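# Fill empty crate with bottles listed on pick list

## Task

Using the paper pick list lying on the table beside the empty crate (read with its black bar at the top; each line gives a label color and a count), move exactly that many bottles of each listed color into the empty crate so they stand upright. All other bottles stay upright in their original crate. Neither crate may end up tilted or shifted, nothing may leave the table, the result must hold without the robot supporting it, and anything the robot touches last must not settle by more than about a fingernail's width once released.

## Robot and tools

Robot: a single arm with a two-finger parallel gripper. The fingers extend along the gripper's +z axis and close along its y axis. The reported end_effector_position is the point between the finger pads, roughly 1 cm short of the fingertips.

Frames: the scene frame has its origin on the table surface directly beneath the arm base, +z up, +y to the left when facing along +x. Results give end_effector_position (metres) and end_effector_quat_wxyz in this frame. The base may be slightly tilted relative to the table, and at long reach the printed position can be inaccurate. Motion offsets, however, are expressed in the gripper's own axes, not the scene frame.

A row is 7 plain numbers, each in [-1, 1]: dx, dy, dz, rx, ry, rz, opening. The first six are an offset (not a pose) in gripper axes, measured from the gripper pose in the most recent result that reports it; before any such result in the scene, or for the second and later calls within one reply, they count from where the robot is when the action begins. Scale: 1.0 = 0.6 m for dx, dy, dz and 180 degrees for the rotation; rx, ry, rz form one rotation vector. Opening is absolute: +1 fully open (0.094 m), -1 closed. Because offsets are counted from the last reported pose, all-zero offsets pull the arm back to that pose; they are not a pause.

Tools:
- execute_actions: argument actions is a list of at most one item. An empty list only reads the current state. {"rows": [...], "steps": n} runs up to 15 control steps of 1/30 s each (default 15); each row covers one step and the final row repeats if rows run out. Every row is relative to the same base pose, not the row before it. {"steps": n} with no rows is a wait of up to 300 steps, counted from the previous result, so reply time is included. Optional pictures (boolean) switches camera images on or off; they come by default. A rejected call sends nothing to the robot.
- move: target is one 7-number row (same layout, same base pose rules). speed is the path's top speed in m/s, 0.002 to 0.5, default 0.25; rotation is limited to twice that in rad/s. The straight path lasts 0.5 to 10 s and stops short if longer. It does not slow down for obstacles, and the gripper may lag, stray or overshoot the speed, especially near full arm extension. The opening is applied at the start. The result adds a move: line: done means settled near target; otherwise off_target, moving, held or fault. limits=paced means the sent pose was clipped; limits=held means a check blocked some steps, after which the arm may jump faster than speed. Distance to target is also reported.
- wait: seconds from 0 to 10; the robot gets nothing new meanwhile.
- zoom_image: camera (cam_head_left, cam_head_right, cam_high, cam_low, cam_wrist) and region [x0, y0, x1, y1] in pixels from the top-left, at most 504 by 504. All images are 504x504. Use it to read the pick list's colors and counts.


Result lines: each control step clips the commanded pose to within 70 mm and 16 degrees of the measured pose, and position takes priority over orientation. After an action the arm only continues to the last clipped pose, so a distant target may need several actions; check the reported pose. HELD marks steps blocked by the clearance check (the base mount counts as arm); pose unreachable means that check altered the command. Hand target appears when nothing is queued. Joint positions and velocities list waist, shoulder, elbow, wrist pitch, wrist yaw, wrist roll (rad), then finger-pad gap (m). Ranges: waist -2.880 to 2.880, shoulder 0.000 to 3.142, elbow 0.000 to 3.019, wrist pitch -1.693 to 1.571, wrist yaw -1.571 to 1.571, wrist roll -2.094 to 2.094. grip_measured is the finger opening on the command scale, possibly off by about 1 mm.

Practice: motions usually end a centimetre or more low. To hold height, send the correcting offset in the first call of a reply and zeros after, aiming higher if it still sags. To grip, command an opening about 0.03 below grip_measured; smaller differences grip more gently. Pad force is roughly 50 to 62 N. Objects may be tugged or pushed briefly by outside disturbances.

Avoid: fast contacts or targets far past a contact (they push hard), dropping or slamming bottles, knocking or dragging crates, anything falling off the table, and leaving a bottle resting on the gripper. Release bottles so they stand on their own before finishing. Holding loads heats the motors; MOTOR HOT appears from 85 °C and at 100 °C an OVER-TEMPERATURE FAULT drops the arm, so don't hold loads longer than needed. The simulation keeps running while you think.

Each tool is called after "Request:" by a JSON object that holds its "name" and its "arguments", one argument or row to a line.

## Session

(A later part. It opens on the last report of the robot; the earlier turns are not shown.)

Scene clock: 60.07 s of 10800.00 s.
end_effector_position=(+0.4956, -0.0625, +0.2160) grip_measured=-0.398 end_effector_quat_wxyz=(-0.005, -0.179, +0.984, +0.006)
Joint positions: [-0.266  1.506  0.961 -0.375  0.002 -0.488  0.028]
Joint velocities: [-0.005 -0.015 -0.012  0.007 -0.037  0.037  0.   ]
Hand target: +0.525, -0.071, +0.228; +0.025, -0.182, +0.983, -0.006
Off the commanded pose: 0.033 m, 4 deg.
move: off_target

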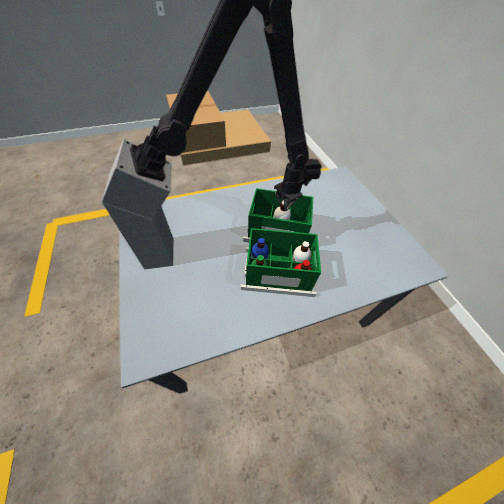

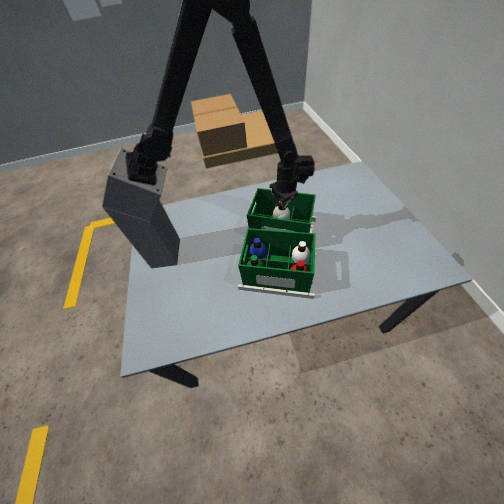

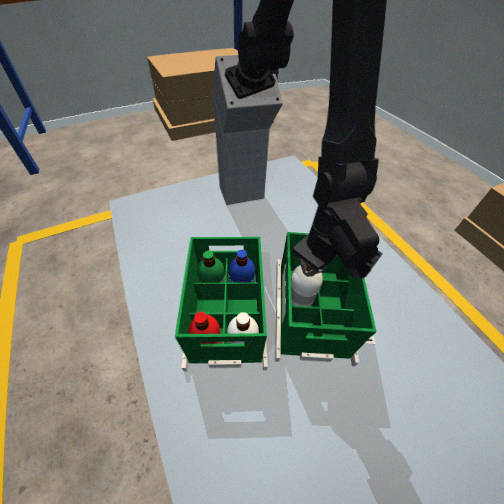

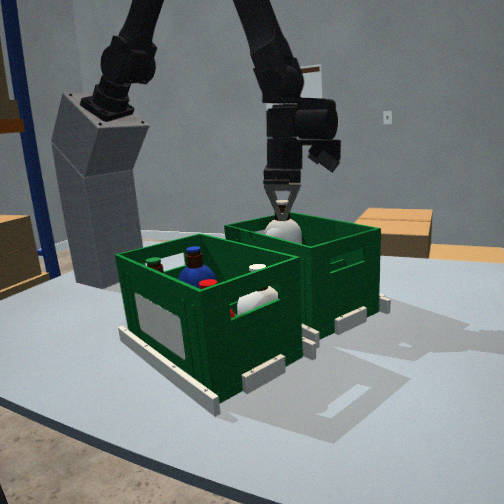

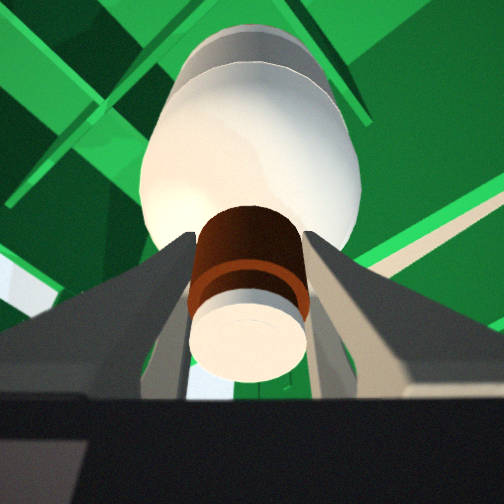

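Request:
{"name": "move", "arguments": {
  "target": [-0.045,-0.015,0.103,0.008,-0.016,0,-0.5],
  "speed": 0.03
}}

Scene clock: 65.33 s of 10800.00 s.
end_effector_position=(+0.4952, -0.0614, +0.1447) grip_measured=-0.398 end_effector_quat_wxyz=(-0.004, -0.179, +0.984, +0.006)
Joint positions: [-0.265  1.699  1.021 -0.242  0.002 -0.488  0.028]
Joint velocities: [-0.005 -0.005  0.017  0.002  0.037 -0.051 -0.001]
Hand target: +0.522, -0.061, +0.154; +0.022, -0.178, +0.984, -0.002
Off the commanded pose: 0.030 m, 3 deg.
move: off_target

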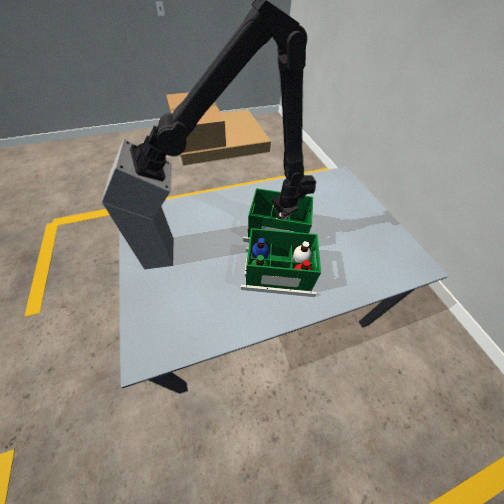

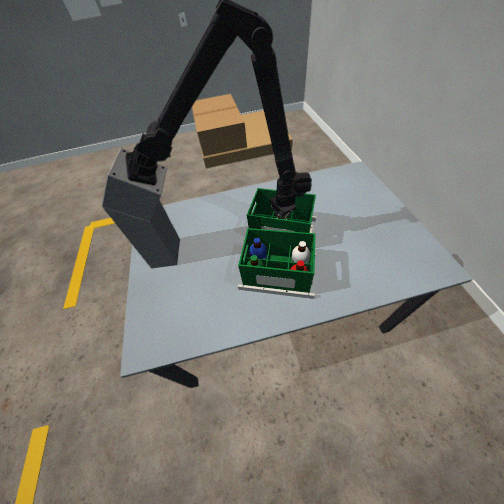

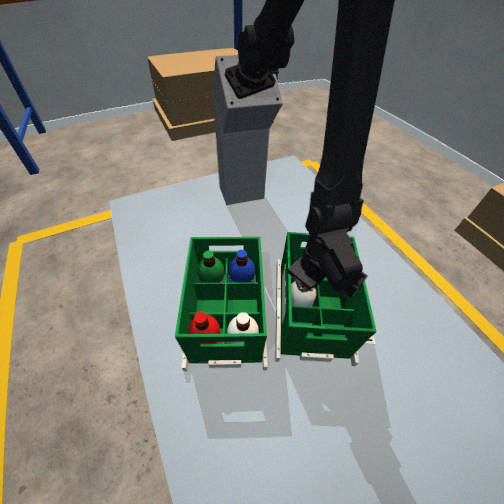

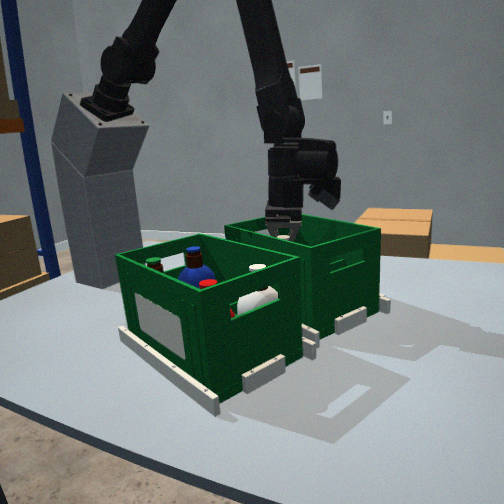

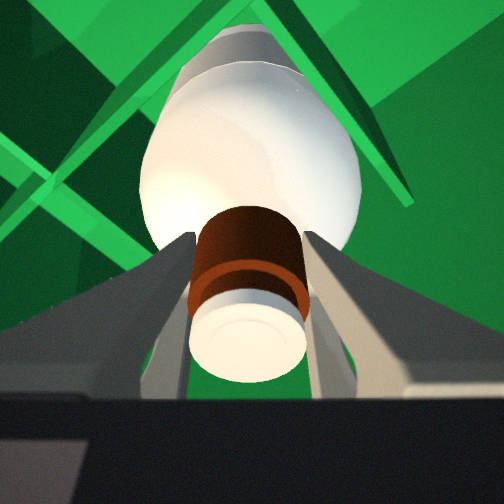

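Request:
{"name": "move", "arguments": {
  "target": [0,0,0,0,0,0,-0.15]
}}

Request:
{"name": "move", "arguments": {
  "target": [0,0,-0.13,0,0,0,-0.15],
  "speed": 0.12
}}

Request:
{"name": "move", "arguments": {
  "target": [0.365,-0.2,0.02,0,-0.005,0,-0.05]
}}

Scene clock: 71.60 s of 10800.00 s.
end_effector_position=(+0.4949, -0.0614, +0.1447) grip_measured=-0.153 end_effector_quat_wxyz=(-0.004, -0.179, +0.984, +0.006)
Joint positions: [-0.265  1.699  1.021 -0.242  0.002 -0.488  0.04 ]
Joint velocities: [-0.015 -0.005 -0.012 -0.002 -0.066  0.066 -0.001]
Hand target: +0.495, -0.061, +0.145; -0.004, -0.179, +0.984, +0.006
Off the commanded pose: 0.000 m, 0 deg.
After step 90, 2.57 s passed at rest.
move: done

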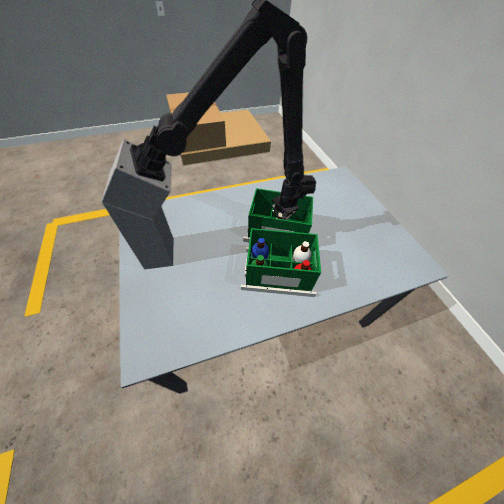

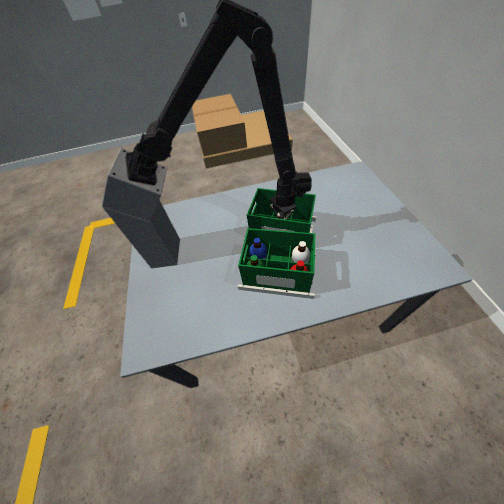

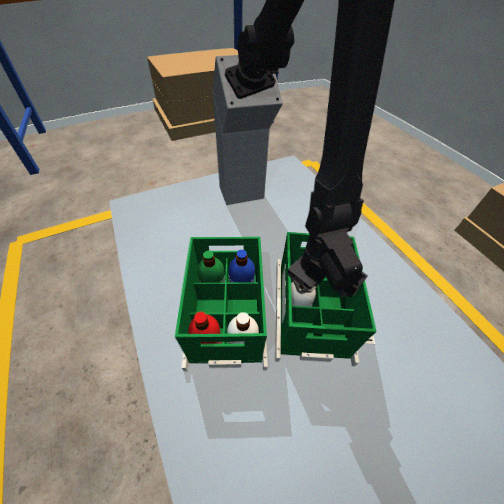

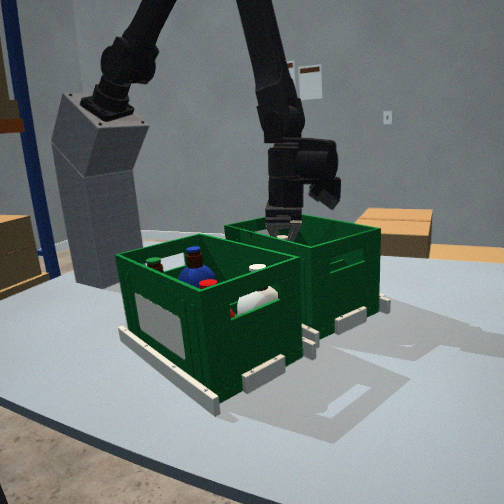

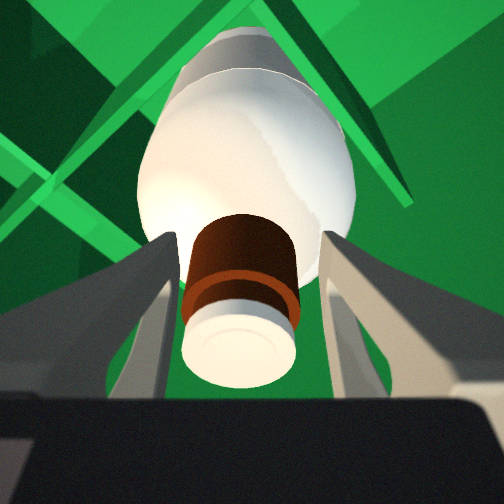

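Scene clock: 72.77 s of 10800.00 s.
end_effector_position=(+0.4981, -0.0626, +0.2201) grip_measured=-0.153 end_effector_quat_wxyz=(-0.003, -0.179, +0.984, +0.005)
Joint positions: [-0.265  1.497  0.964 -0.384  0.002 -0.488  0.04 ]
Joint velocities: [ 0.005 -0.005  0.002  0.002  0.007 -0.139 -0.   ]
Hand target: +0.497, -0.062, +0.223; -0.004, -0.179, +0.984, +0.006
Off the commanded pose: 0.003 m, 0 deg.
move: done

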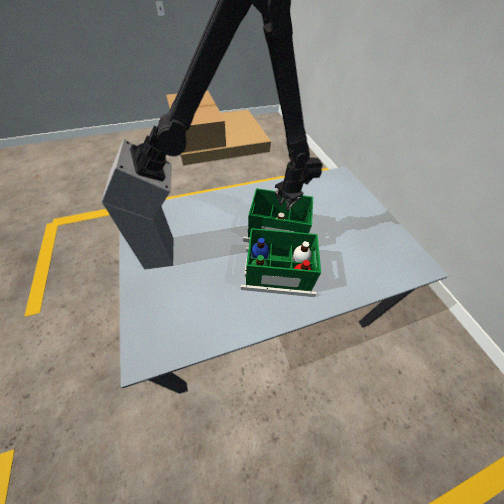

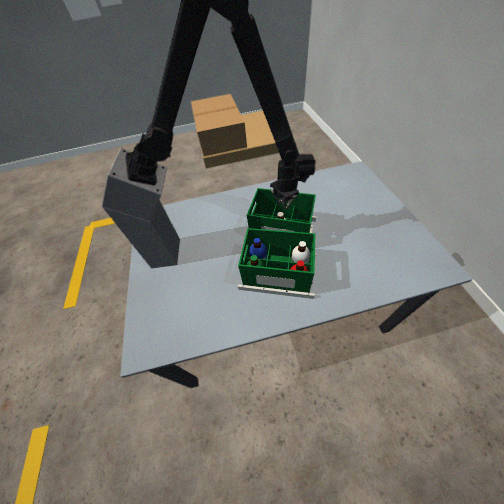

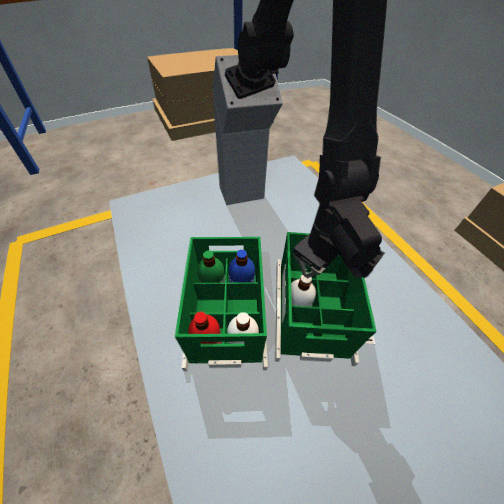

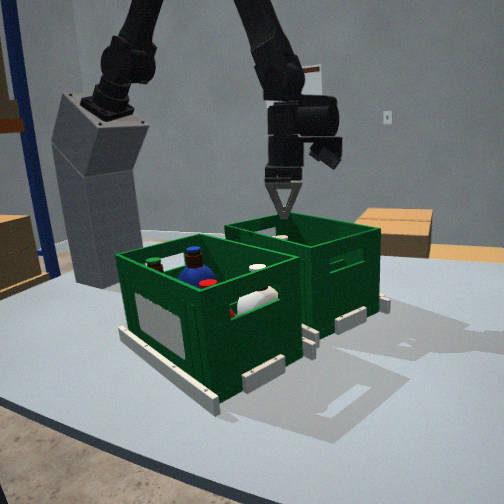

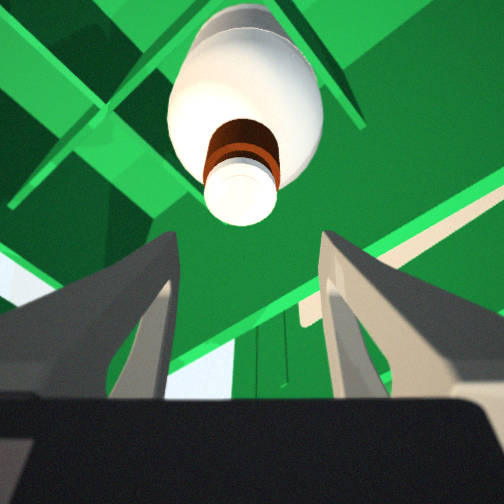

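Scene clock: 74.37 s of 10800.00 s.
end_effector_position=(+0.3321, -0.2587, +0.2119) grip_measured=-0.053 end_effector_quat_wxyz=(-0.003, -0.172, +0.985, -0.001)
Joint positions: [-0.842  1.571  0.756 -0.175 -0.328 -0.947  0.045]
Joint velocities: [-0.005 -0.015  0.022 -0.002  0.037 -0.066 -0.   ]
Hand target: +0.334, -0.256, +0.211; +0.001, -0.184, +0.983, +0.001
Off the commanded pose: 0.009 m, 1 deg.
move: done

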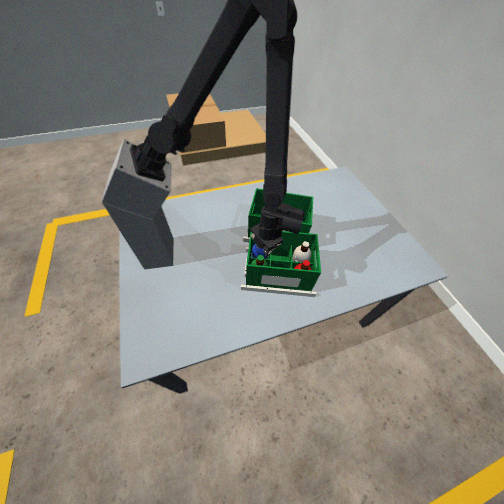

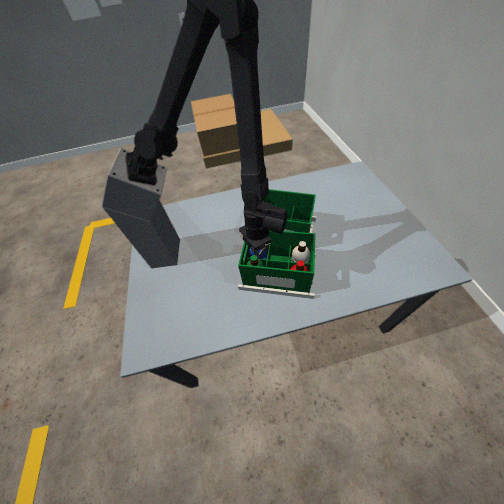

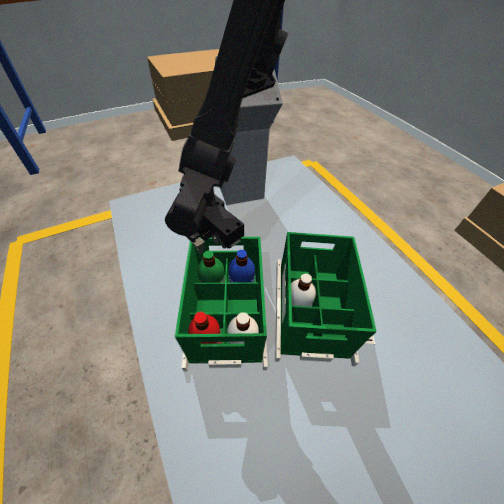

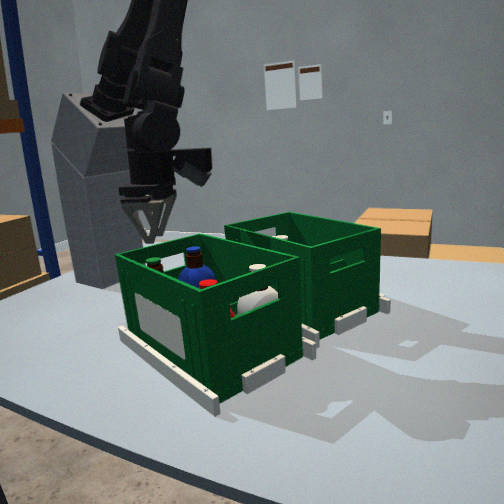

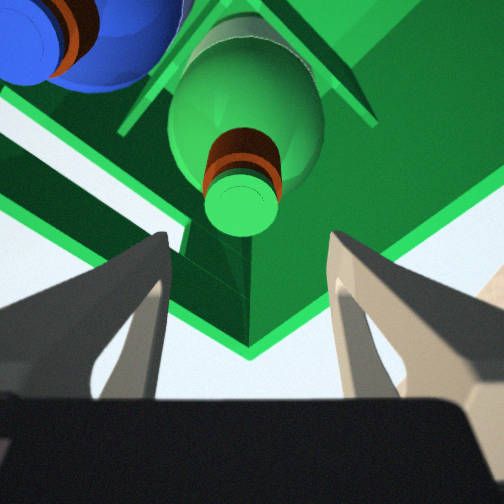

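Request:
{"name": "move", "arguments": {
  "target": [-0.004,0.003,0.128,0,-0.003,0,-0.05],
  "speed": 0.05
}}

Request:
{"name": "move", "arguments": {
  "target": [0,0,0,0,0,0,-0.5]
}}

Scene clock: 80.77 s of 10800.00 s.
end_effector_position=(+0.3282, -0.2564, +0.1378) grip_measured=-0.053 end_effector_quat_wxyz=(-0.000, -0.174, +0.985, +0.003)
Joint positions: [-0.789  1.794  0.821 -0.004 -0.307 -0.906  0.045]
Joint velocities: [-0.024 -0.015 -0.007  0.002 -0.037  0.037  0.001]
Hand target: +0.332, -0.255, +0.134; +0.002, -0.172, +0.985, +0.001
Off the commanded pose: 0.006 m, 0 deg.
After step 90, 1.53 s passed at rest.
move: done

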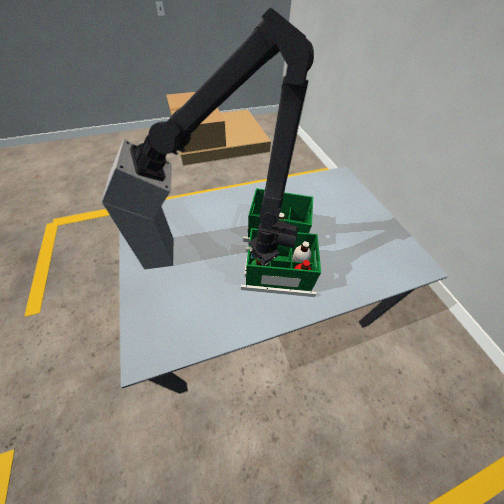

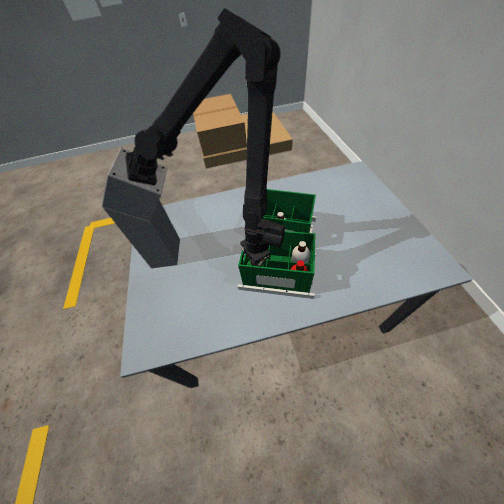

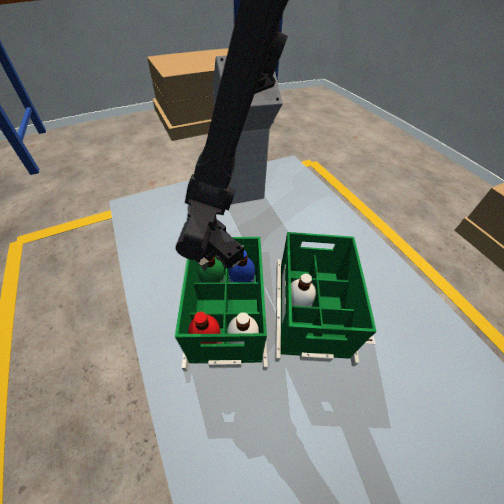

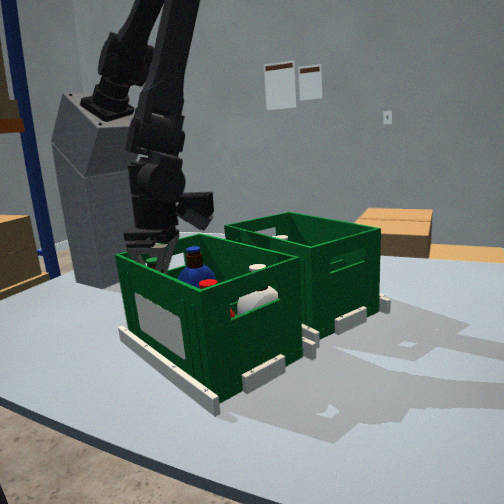

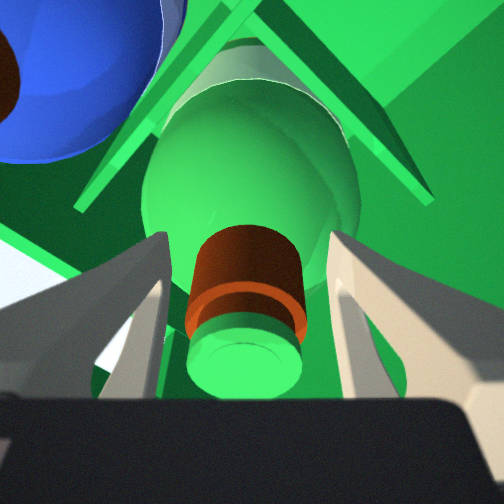

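Scene clock: 81.27 s of 10800.00 s.
end_effector_position=(+0.3308, -0.2592, +0.1392) grip_measured=-0.384 end_effector_quat_wxyz=(+0.001, -0.175, +0.985, -0.001)
Joint positions: [-0.791  1.79   0.824 -0.003 -0.304 -0.906  0.029]
Joint velocities: [-0.015 -0.015  0.002 -0.002  0.051 -0.051 -0.001]
Hand target: +0.328, -0.256, +0.138; -0.000, -0.174, +0.985, +0.003
Off the commanded pose: 0.004 m, 0 deg.
move: done

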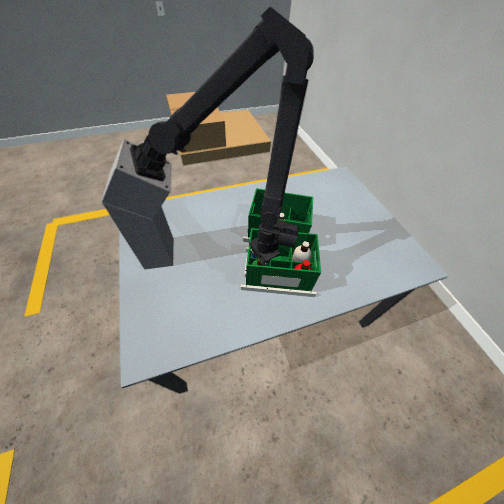

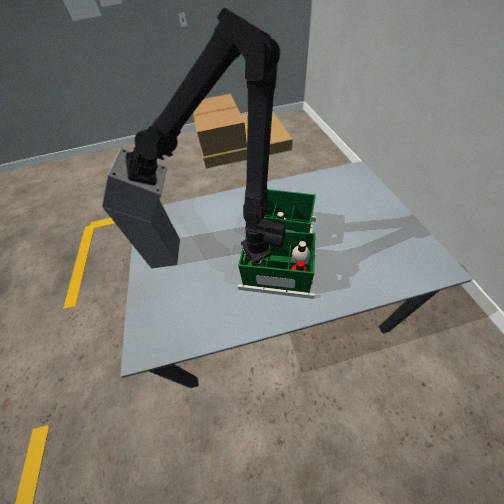

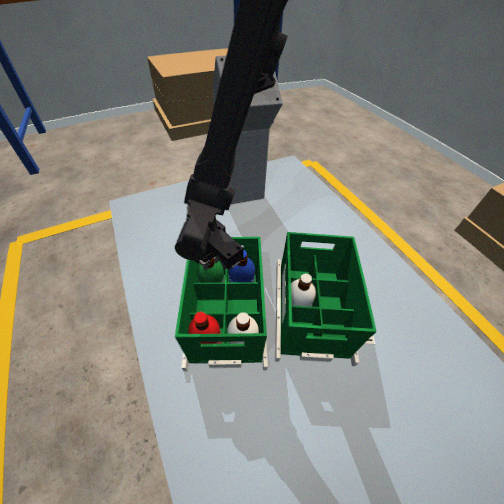

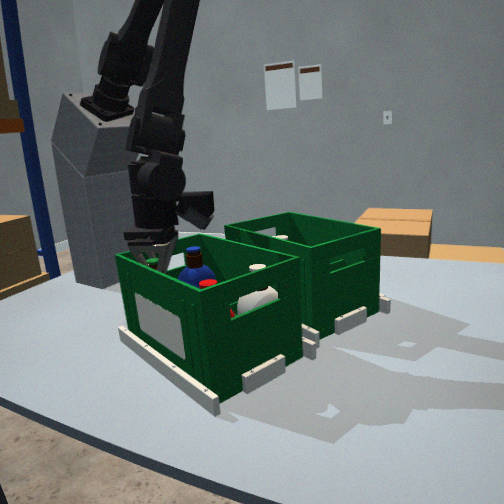

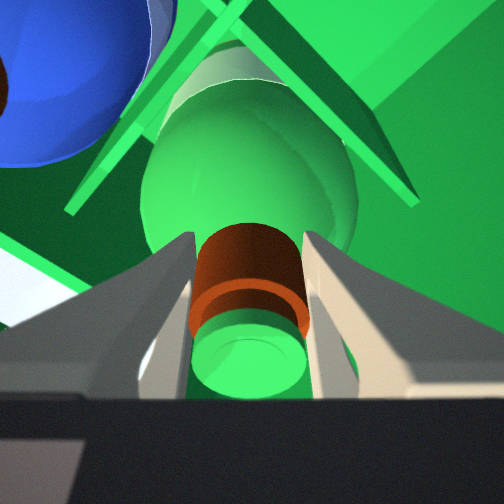

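Request:
{"name": "move", "arguments": {
  "target": [-0.012,-0.02,-0.36,0.01,-0.012,0,-0.5],
  "speed": 0.1
}}

Request:
{"name": "move", "arguments": {
  "target": [-0.53,0.29,-0.04,0.01,-0.02,0,-0.5],
  "speed": 0.15
}}

Scene clock: 104.83 s of 10800.00 s.
end_effector_position=(+0.3313, -0.2571, +0.3396) grip_measured=-0.384 end_effector_quat_wxyz=(+0.007, -0.167, +0.986, +0.006)
Joint positions: [-0.979  1.209  0.725 -0.547 -0.425 -1.059  0.029]
Joint velocities: [-0.015 -0.015 -0.022 -0.002 -0.007 -0.037 -0.001]
Hand target: +0.343, -0.269, +0.357; +0.020, -0.176, +0.984, -0.015
Off the commanded pose: 0.021 m, 3 deg.
After step 90, 18.03 s passed at rest.
move: off_target

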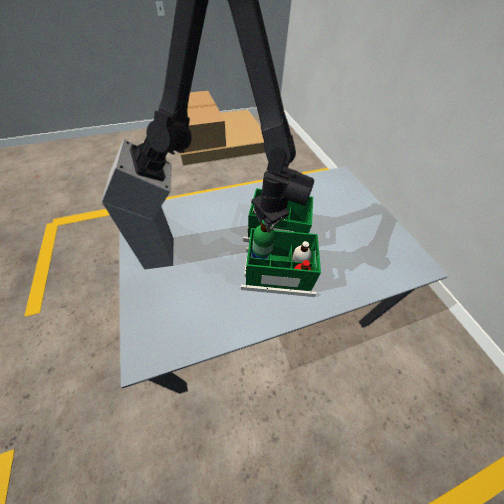

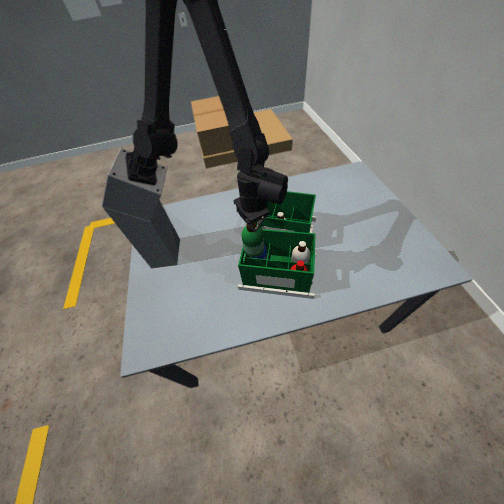

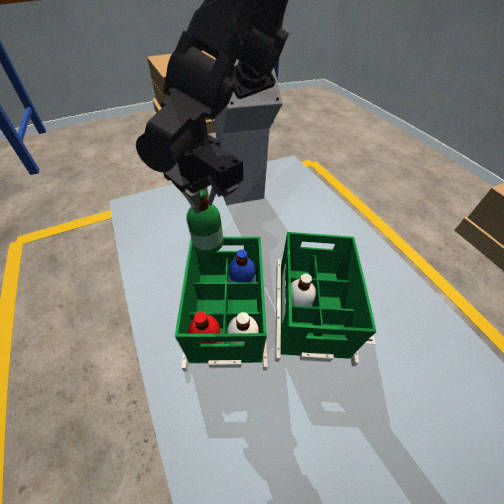

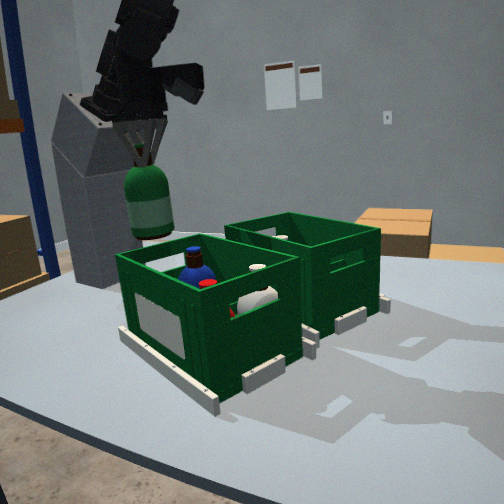

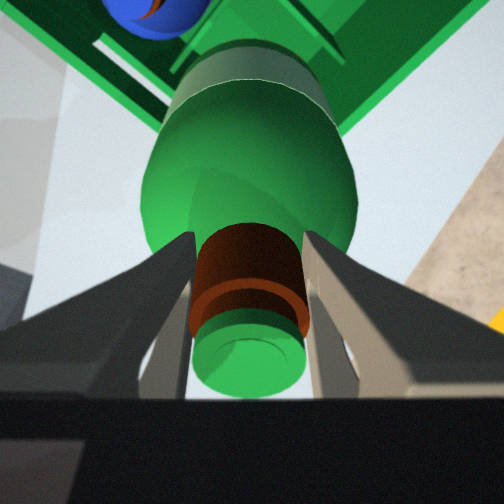

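Scene clock: 107.77 s of 10800.00 s.
end_effector_position=(+0.5458, +0.0125, +0.3480) grip_measured=-0.384 end_effector_quat_wxyz=(+0.012, -0.170, +0.985, +0.009)
Joint positions: [-0.062  1.26   1.067 -0.704  0.113 -0.311  0.029]
Joint velocities: [-0.015 -0.015 -0.027 -0.002 -0.007 -0.022  0.001]
Hand target: +0.578, +0.011, +0.374; +0.047, -0.158, +0.986, +0.004
Off the commanded pose: 0.036 m, 4 deg.
move: off_target

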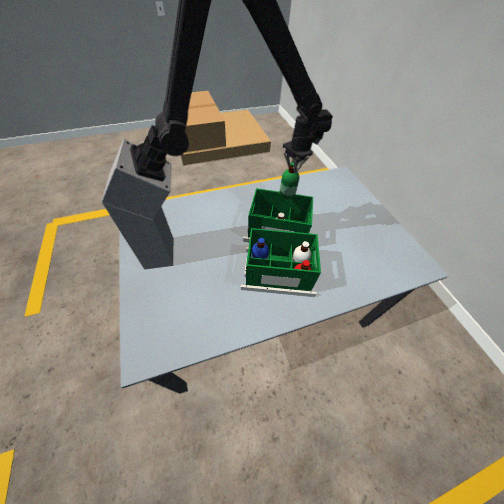

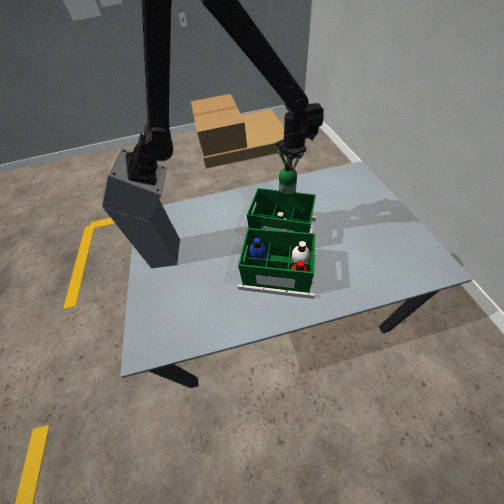

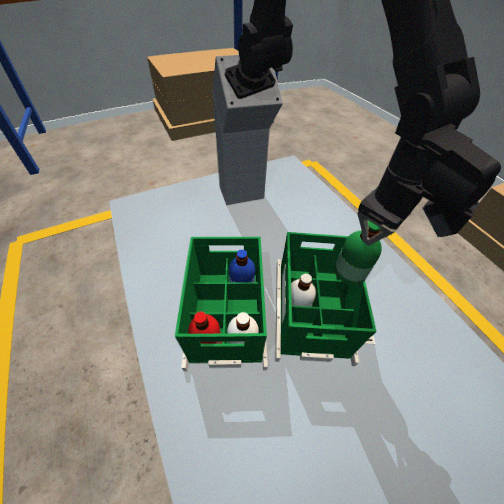

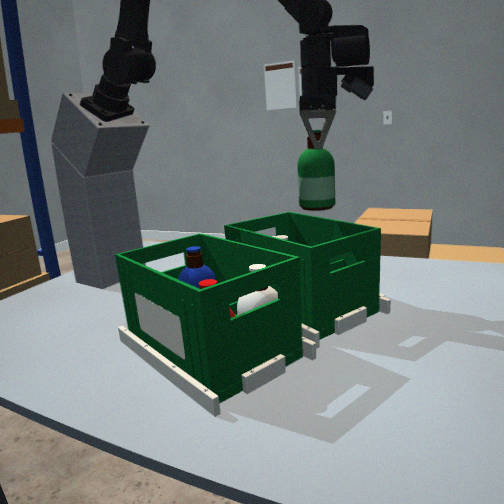

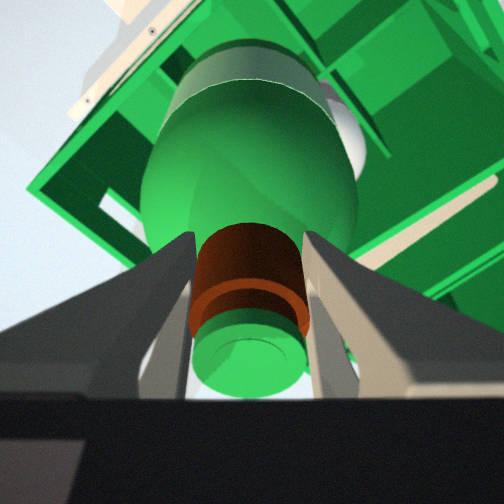

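Request:
{"name": "move", "arguments": {
  "target": [-0.015,-0.008,0.15,0.008,-0.01,0,-0.5],
  "speed": 0.04
}}

Scene clock: 113.47 s of 10800.00 s.
end_effector_position=(+0.5351, +0.0173, +0.2434) grip_measured=-0.384 end_effector_quat_wxyz=(+0.005, -0.167, +0.986, +0.005)
Joint positions: [-0.078  1.486  1.046 -0.471  0.113 -0.317  0.029]
Joint velocities: [ 0.005 -0.005 -0.017  0.012 -0.11   0.051 -0.001]
Hand target: +0.556, +0.013, +0.258; +0.030, -0.169, +0.985, -0.001
Off the commanded pose: 0.027 m, 3 deg.
After step 90, 0.10 s passed at rest.
move: off_target

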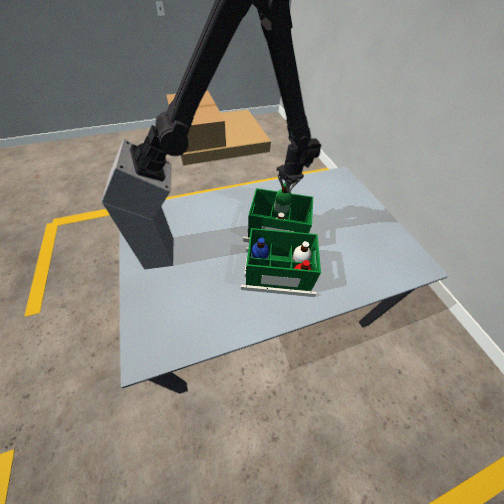

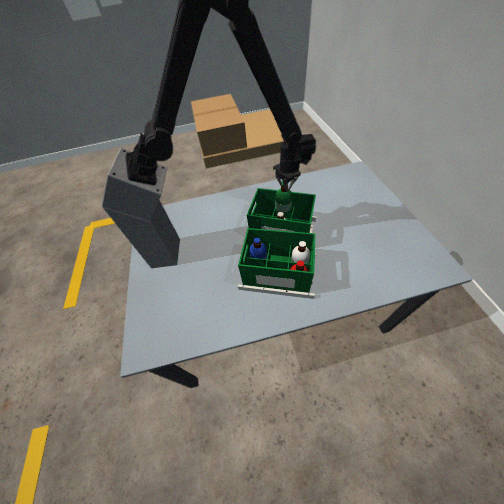

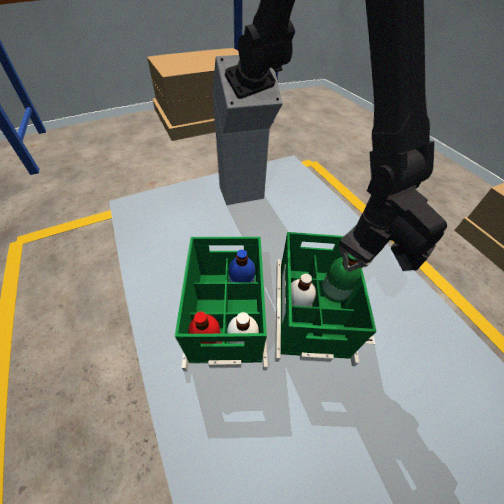

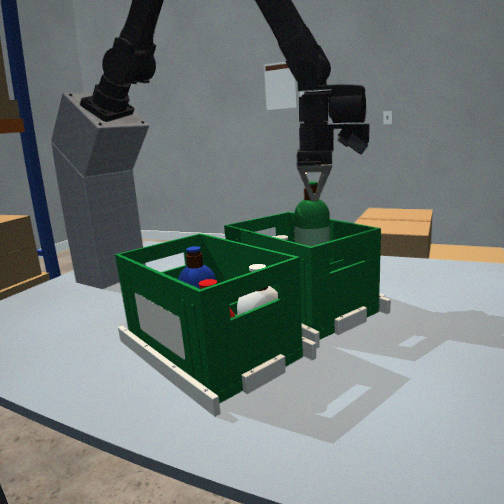

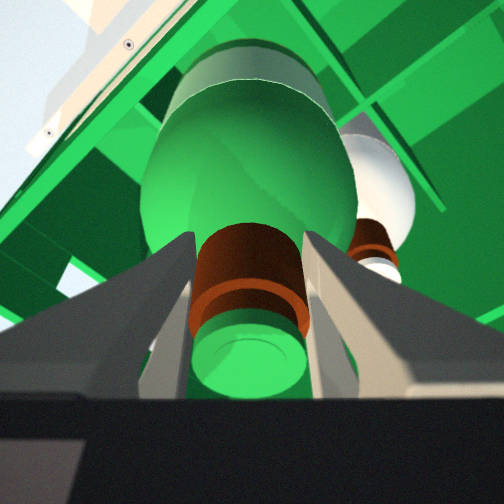

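Shift toward image right first.

Request:
{"name": "move", "arguments": {
  "target": [-0.045,-0.03,-0.015,0.006,-0.016,0,-0.5],
  "speed": 0.05
}}

Request:
{"name": "move", "arguments": {
  "target": [-0.05,-0.018,0.06,0.006,-0.016,0,-0.5],
  "speed": 0.04
}}

Scene clock: 118.77 s of 10800.00 s.
end_effector_position=(+0.5319, +0.0128, +0.2334) grip_measured=-0.384 end_effector_quat_wxyz=(-0.004, -0.166, +0.986, +0.005)
Joint positions: [-0.089  1.51   1.054 -0.47   0.11  -0.32   0.029]
Joint velocities: [-0.024 -0.015 -0.012 -0.002  0.037 -0.037 -0.   ]
Hand target: +0.565, +0.009, +0.253; +0.031, -0.167, +0.985, -0.000
Off the commanded pose: 0.040 m, 4 deg.
After step 90, 1.27 s passed at rest.
move: off_target

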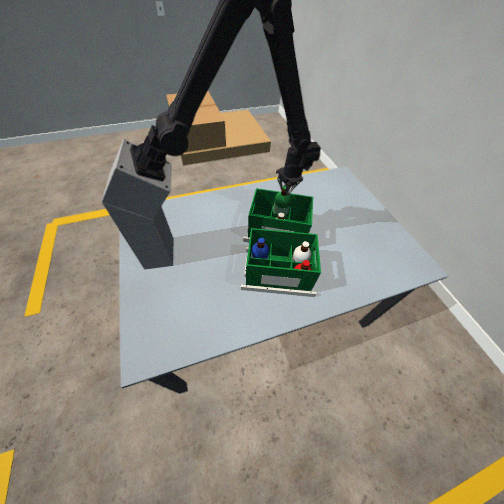

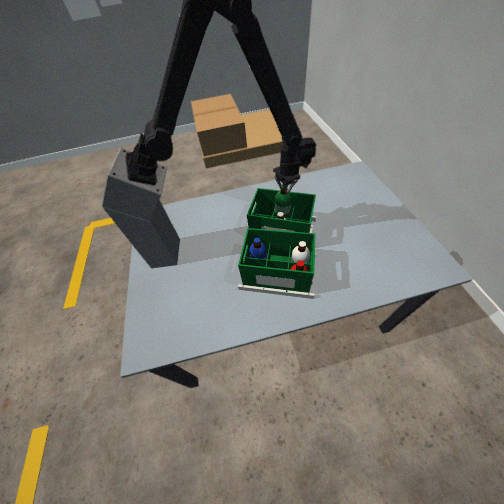

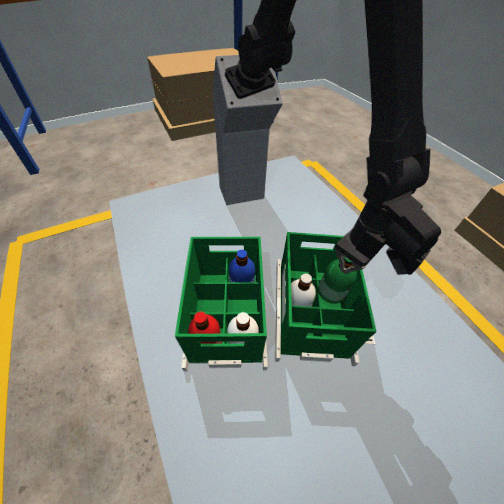

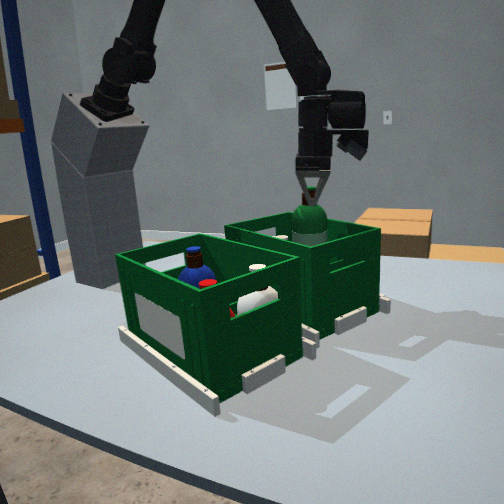

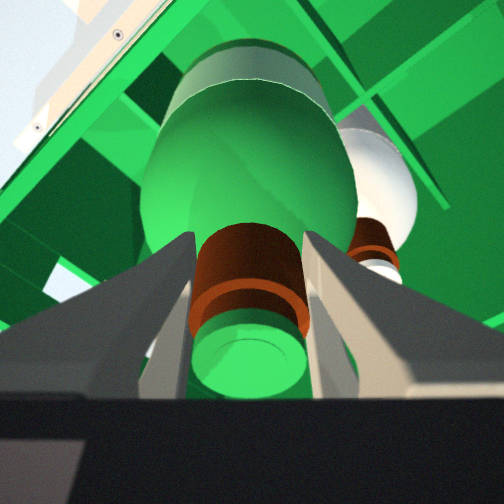

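Scene clock: 120.30 s of 10800.00 s.
end_effector_position=(+0.5336, +0.0190, +0.1834) grip_measured=-0.384 end_effector_quat_wxyz=(-0.005, -0.165, +0.986, +0.009)
Joint positions: [-0.091  1.639  1.095 -0.386  0.102 -0.32   0.029]
Joint velocities: [ 0.015 -0.015 -0.007  0.002  0.037  0.007  0.   ]
Hand target: +0.562, +0.012, +0.197; +0.022, -0.166, +0.986, -0.001
Off the commanded pose: 0.033 m, 3 deg.
move: off_target

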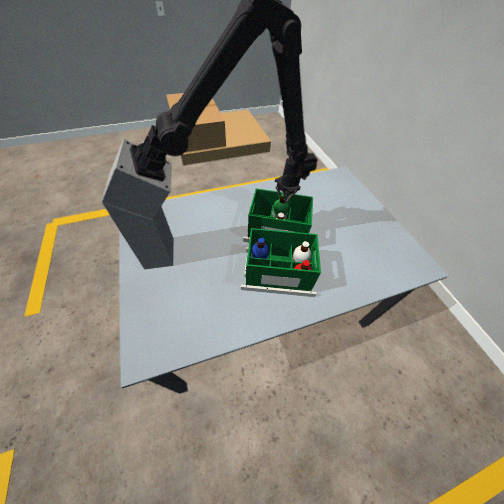

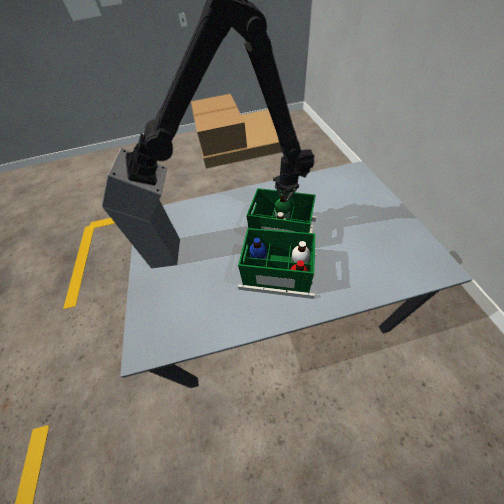

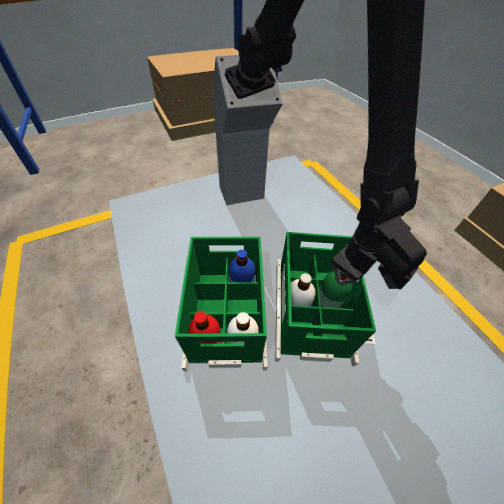

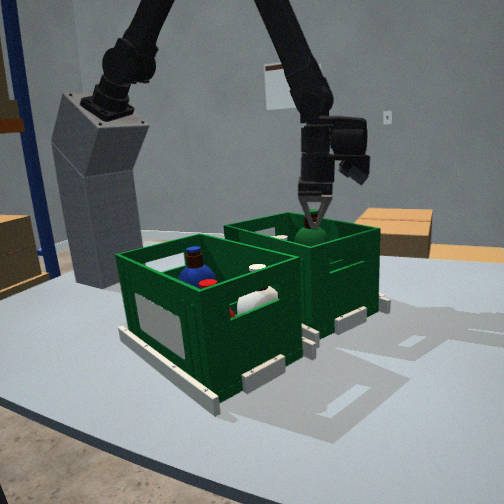

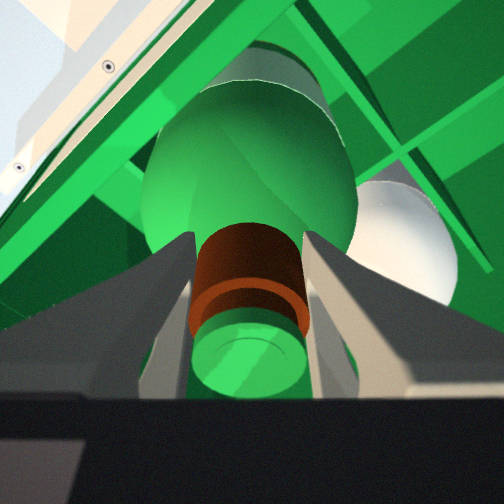

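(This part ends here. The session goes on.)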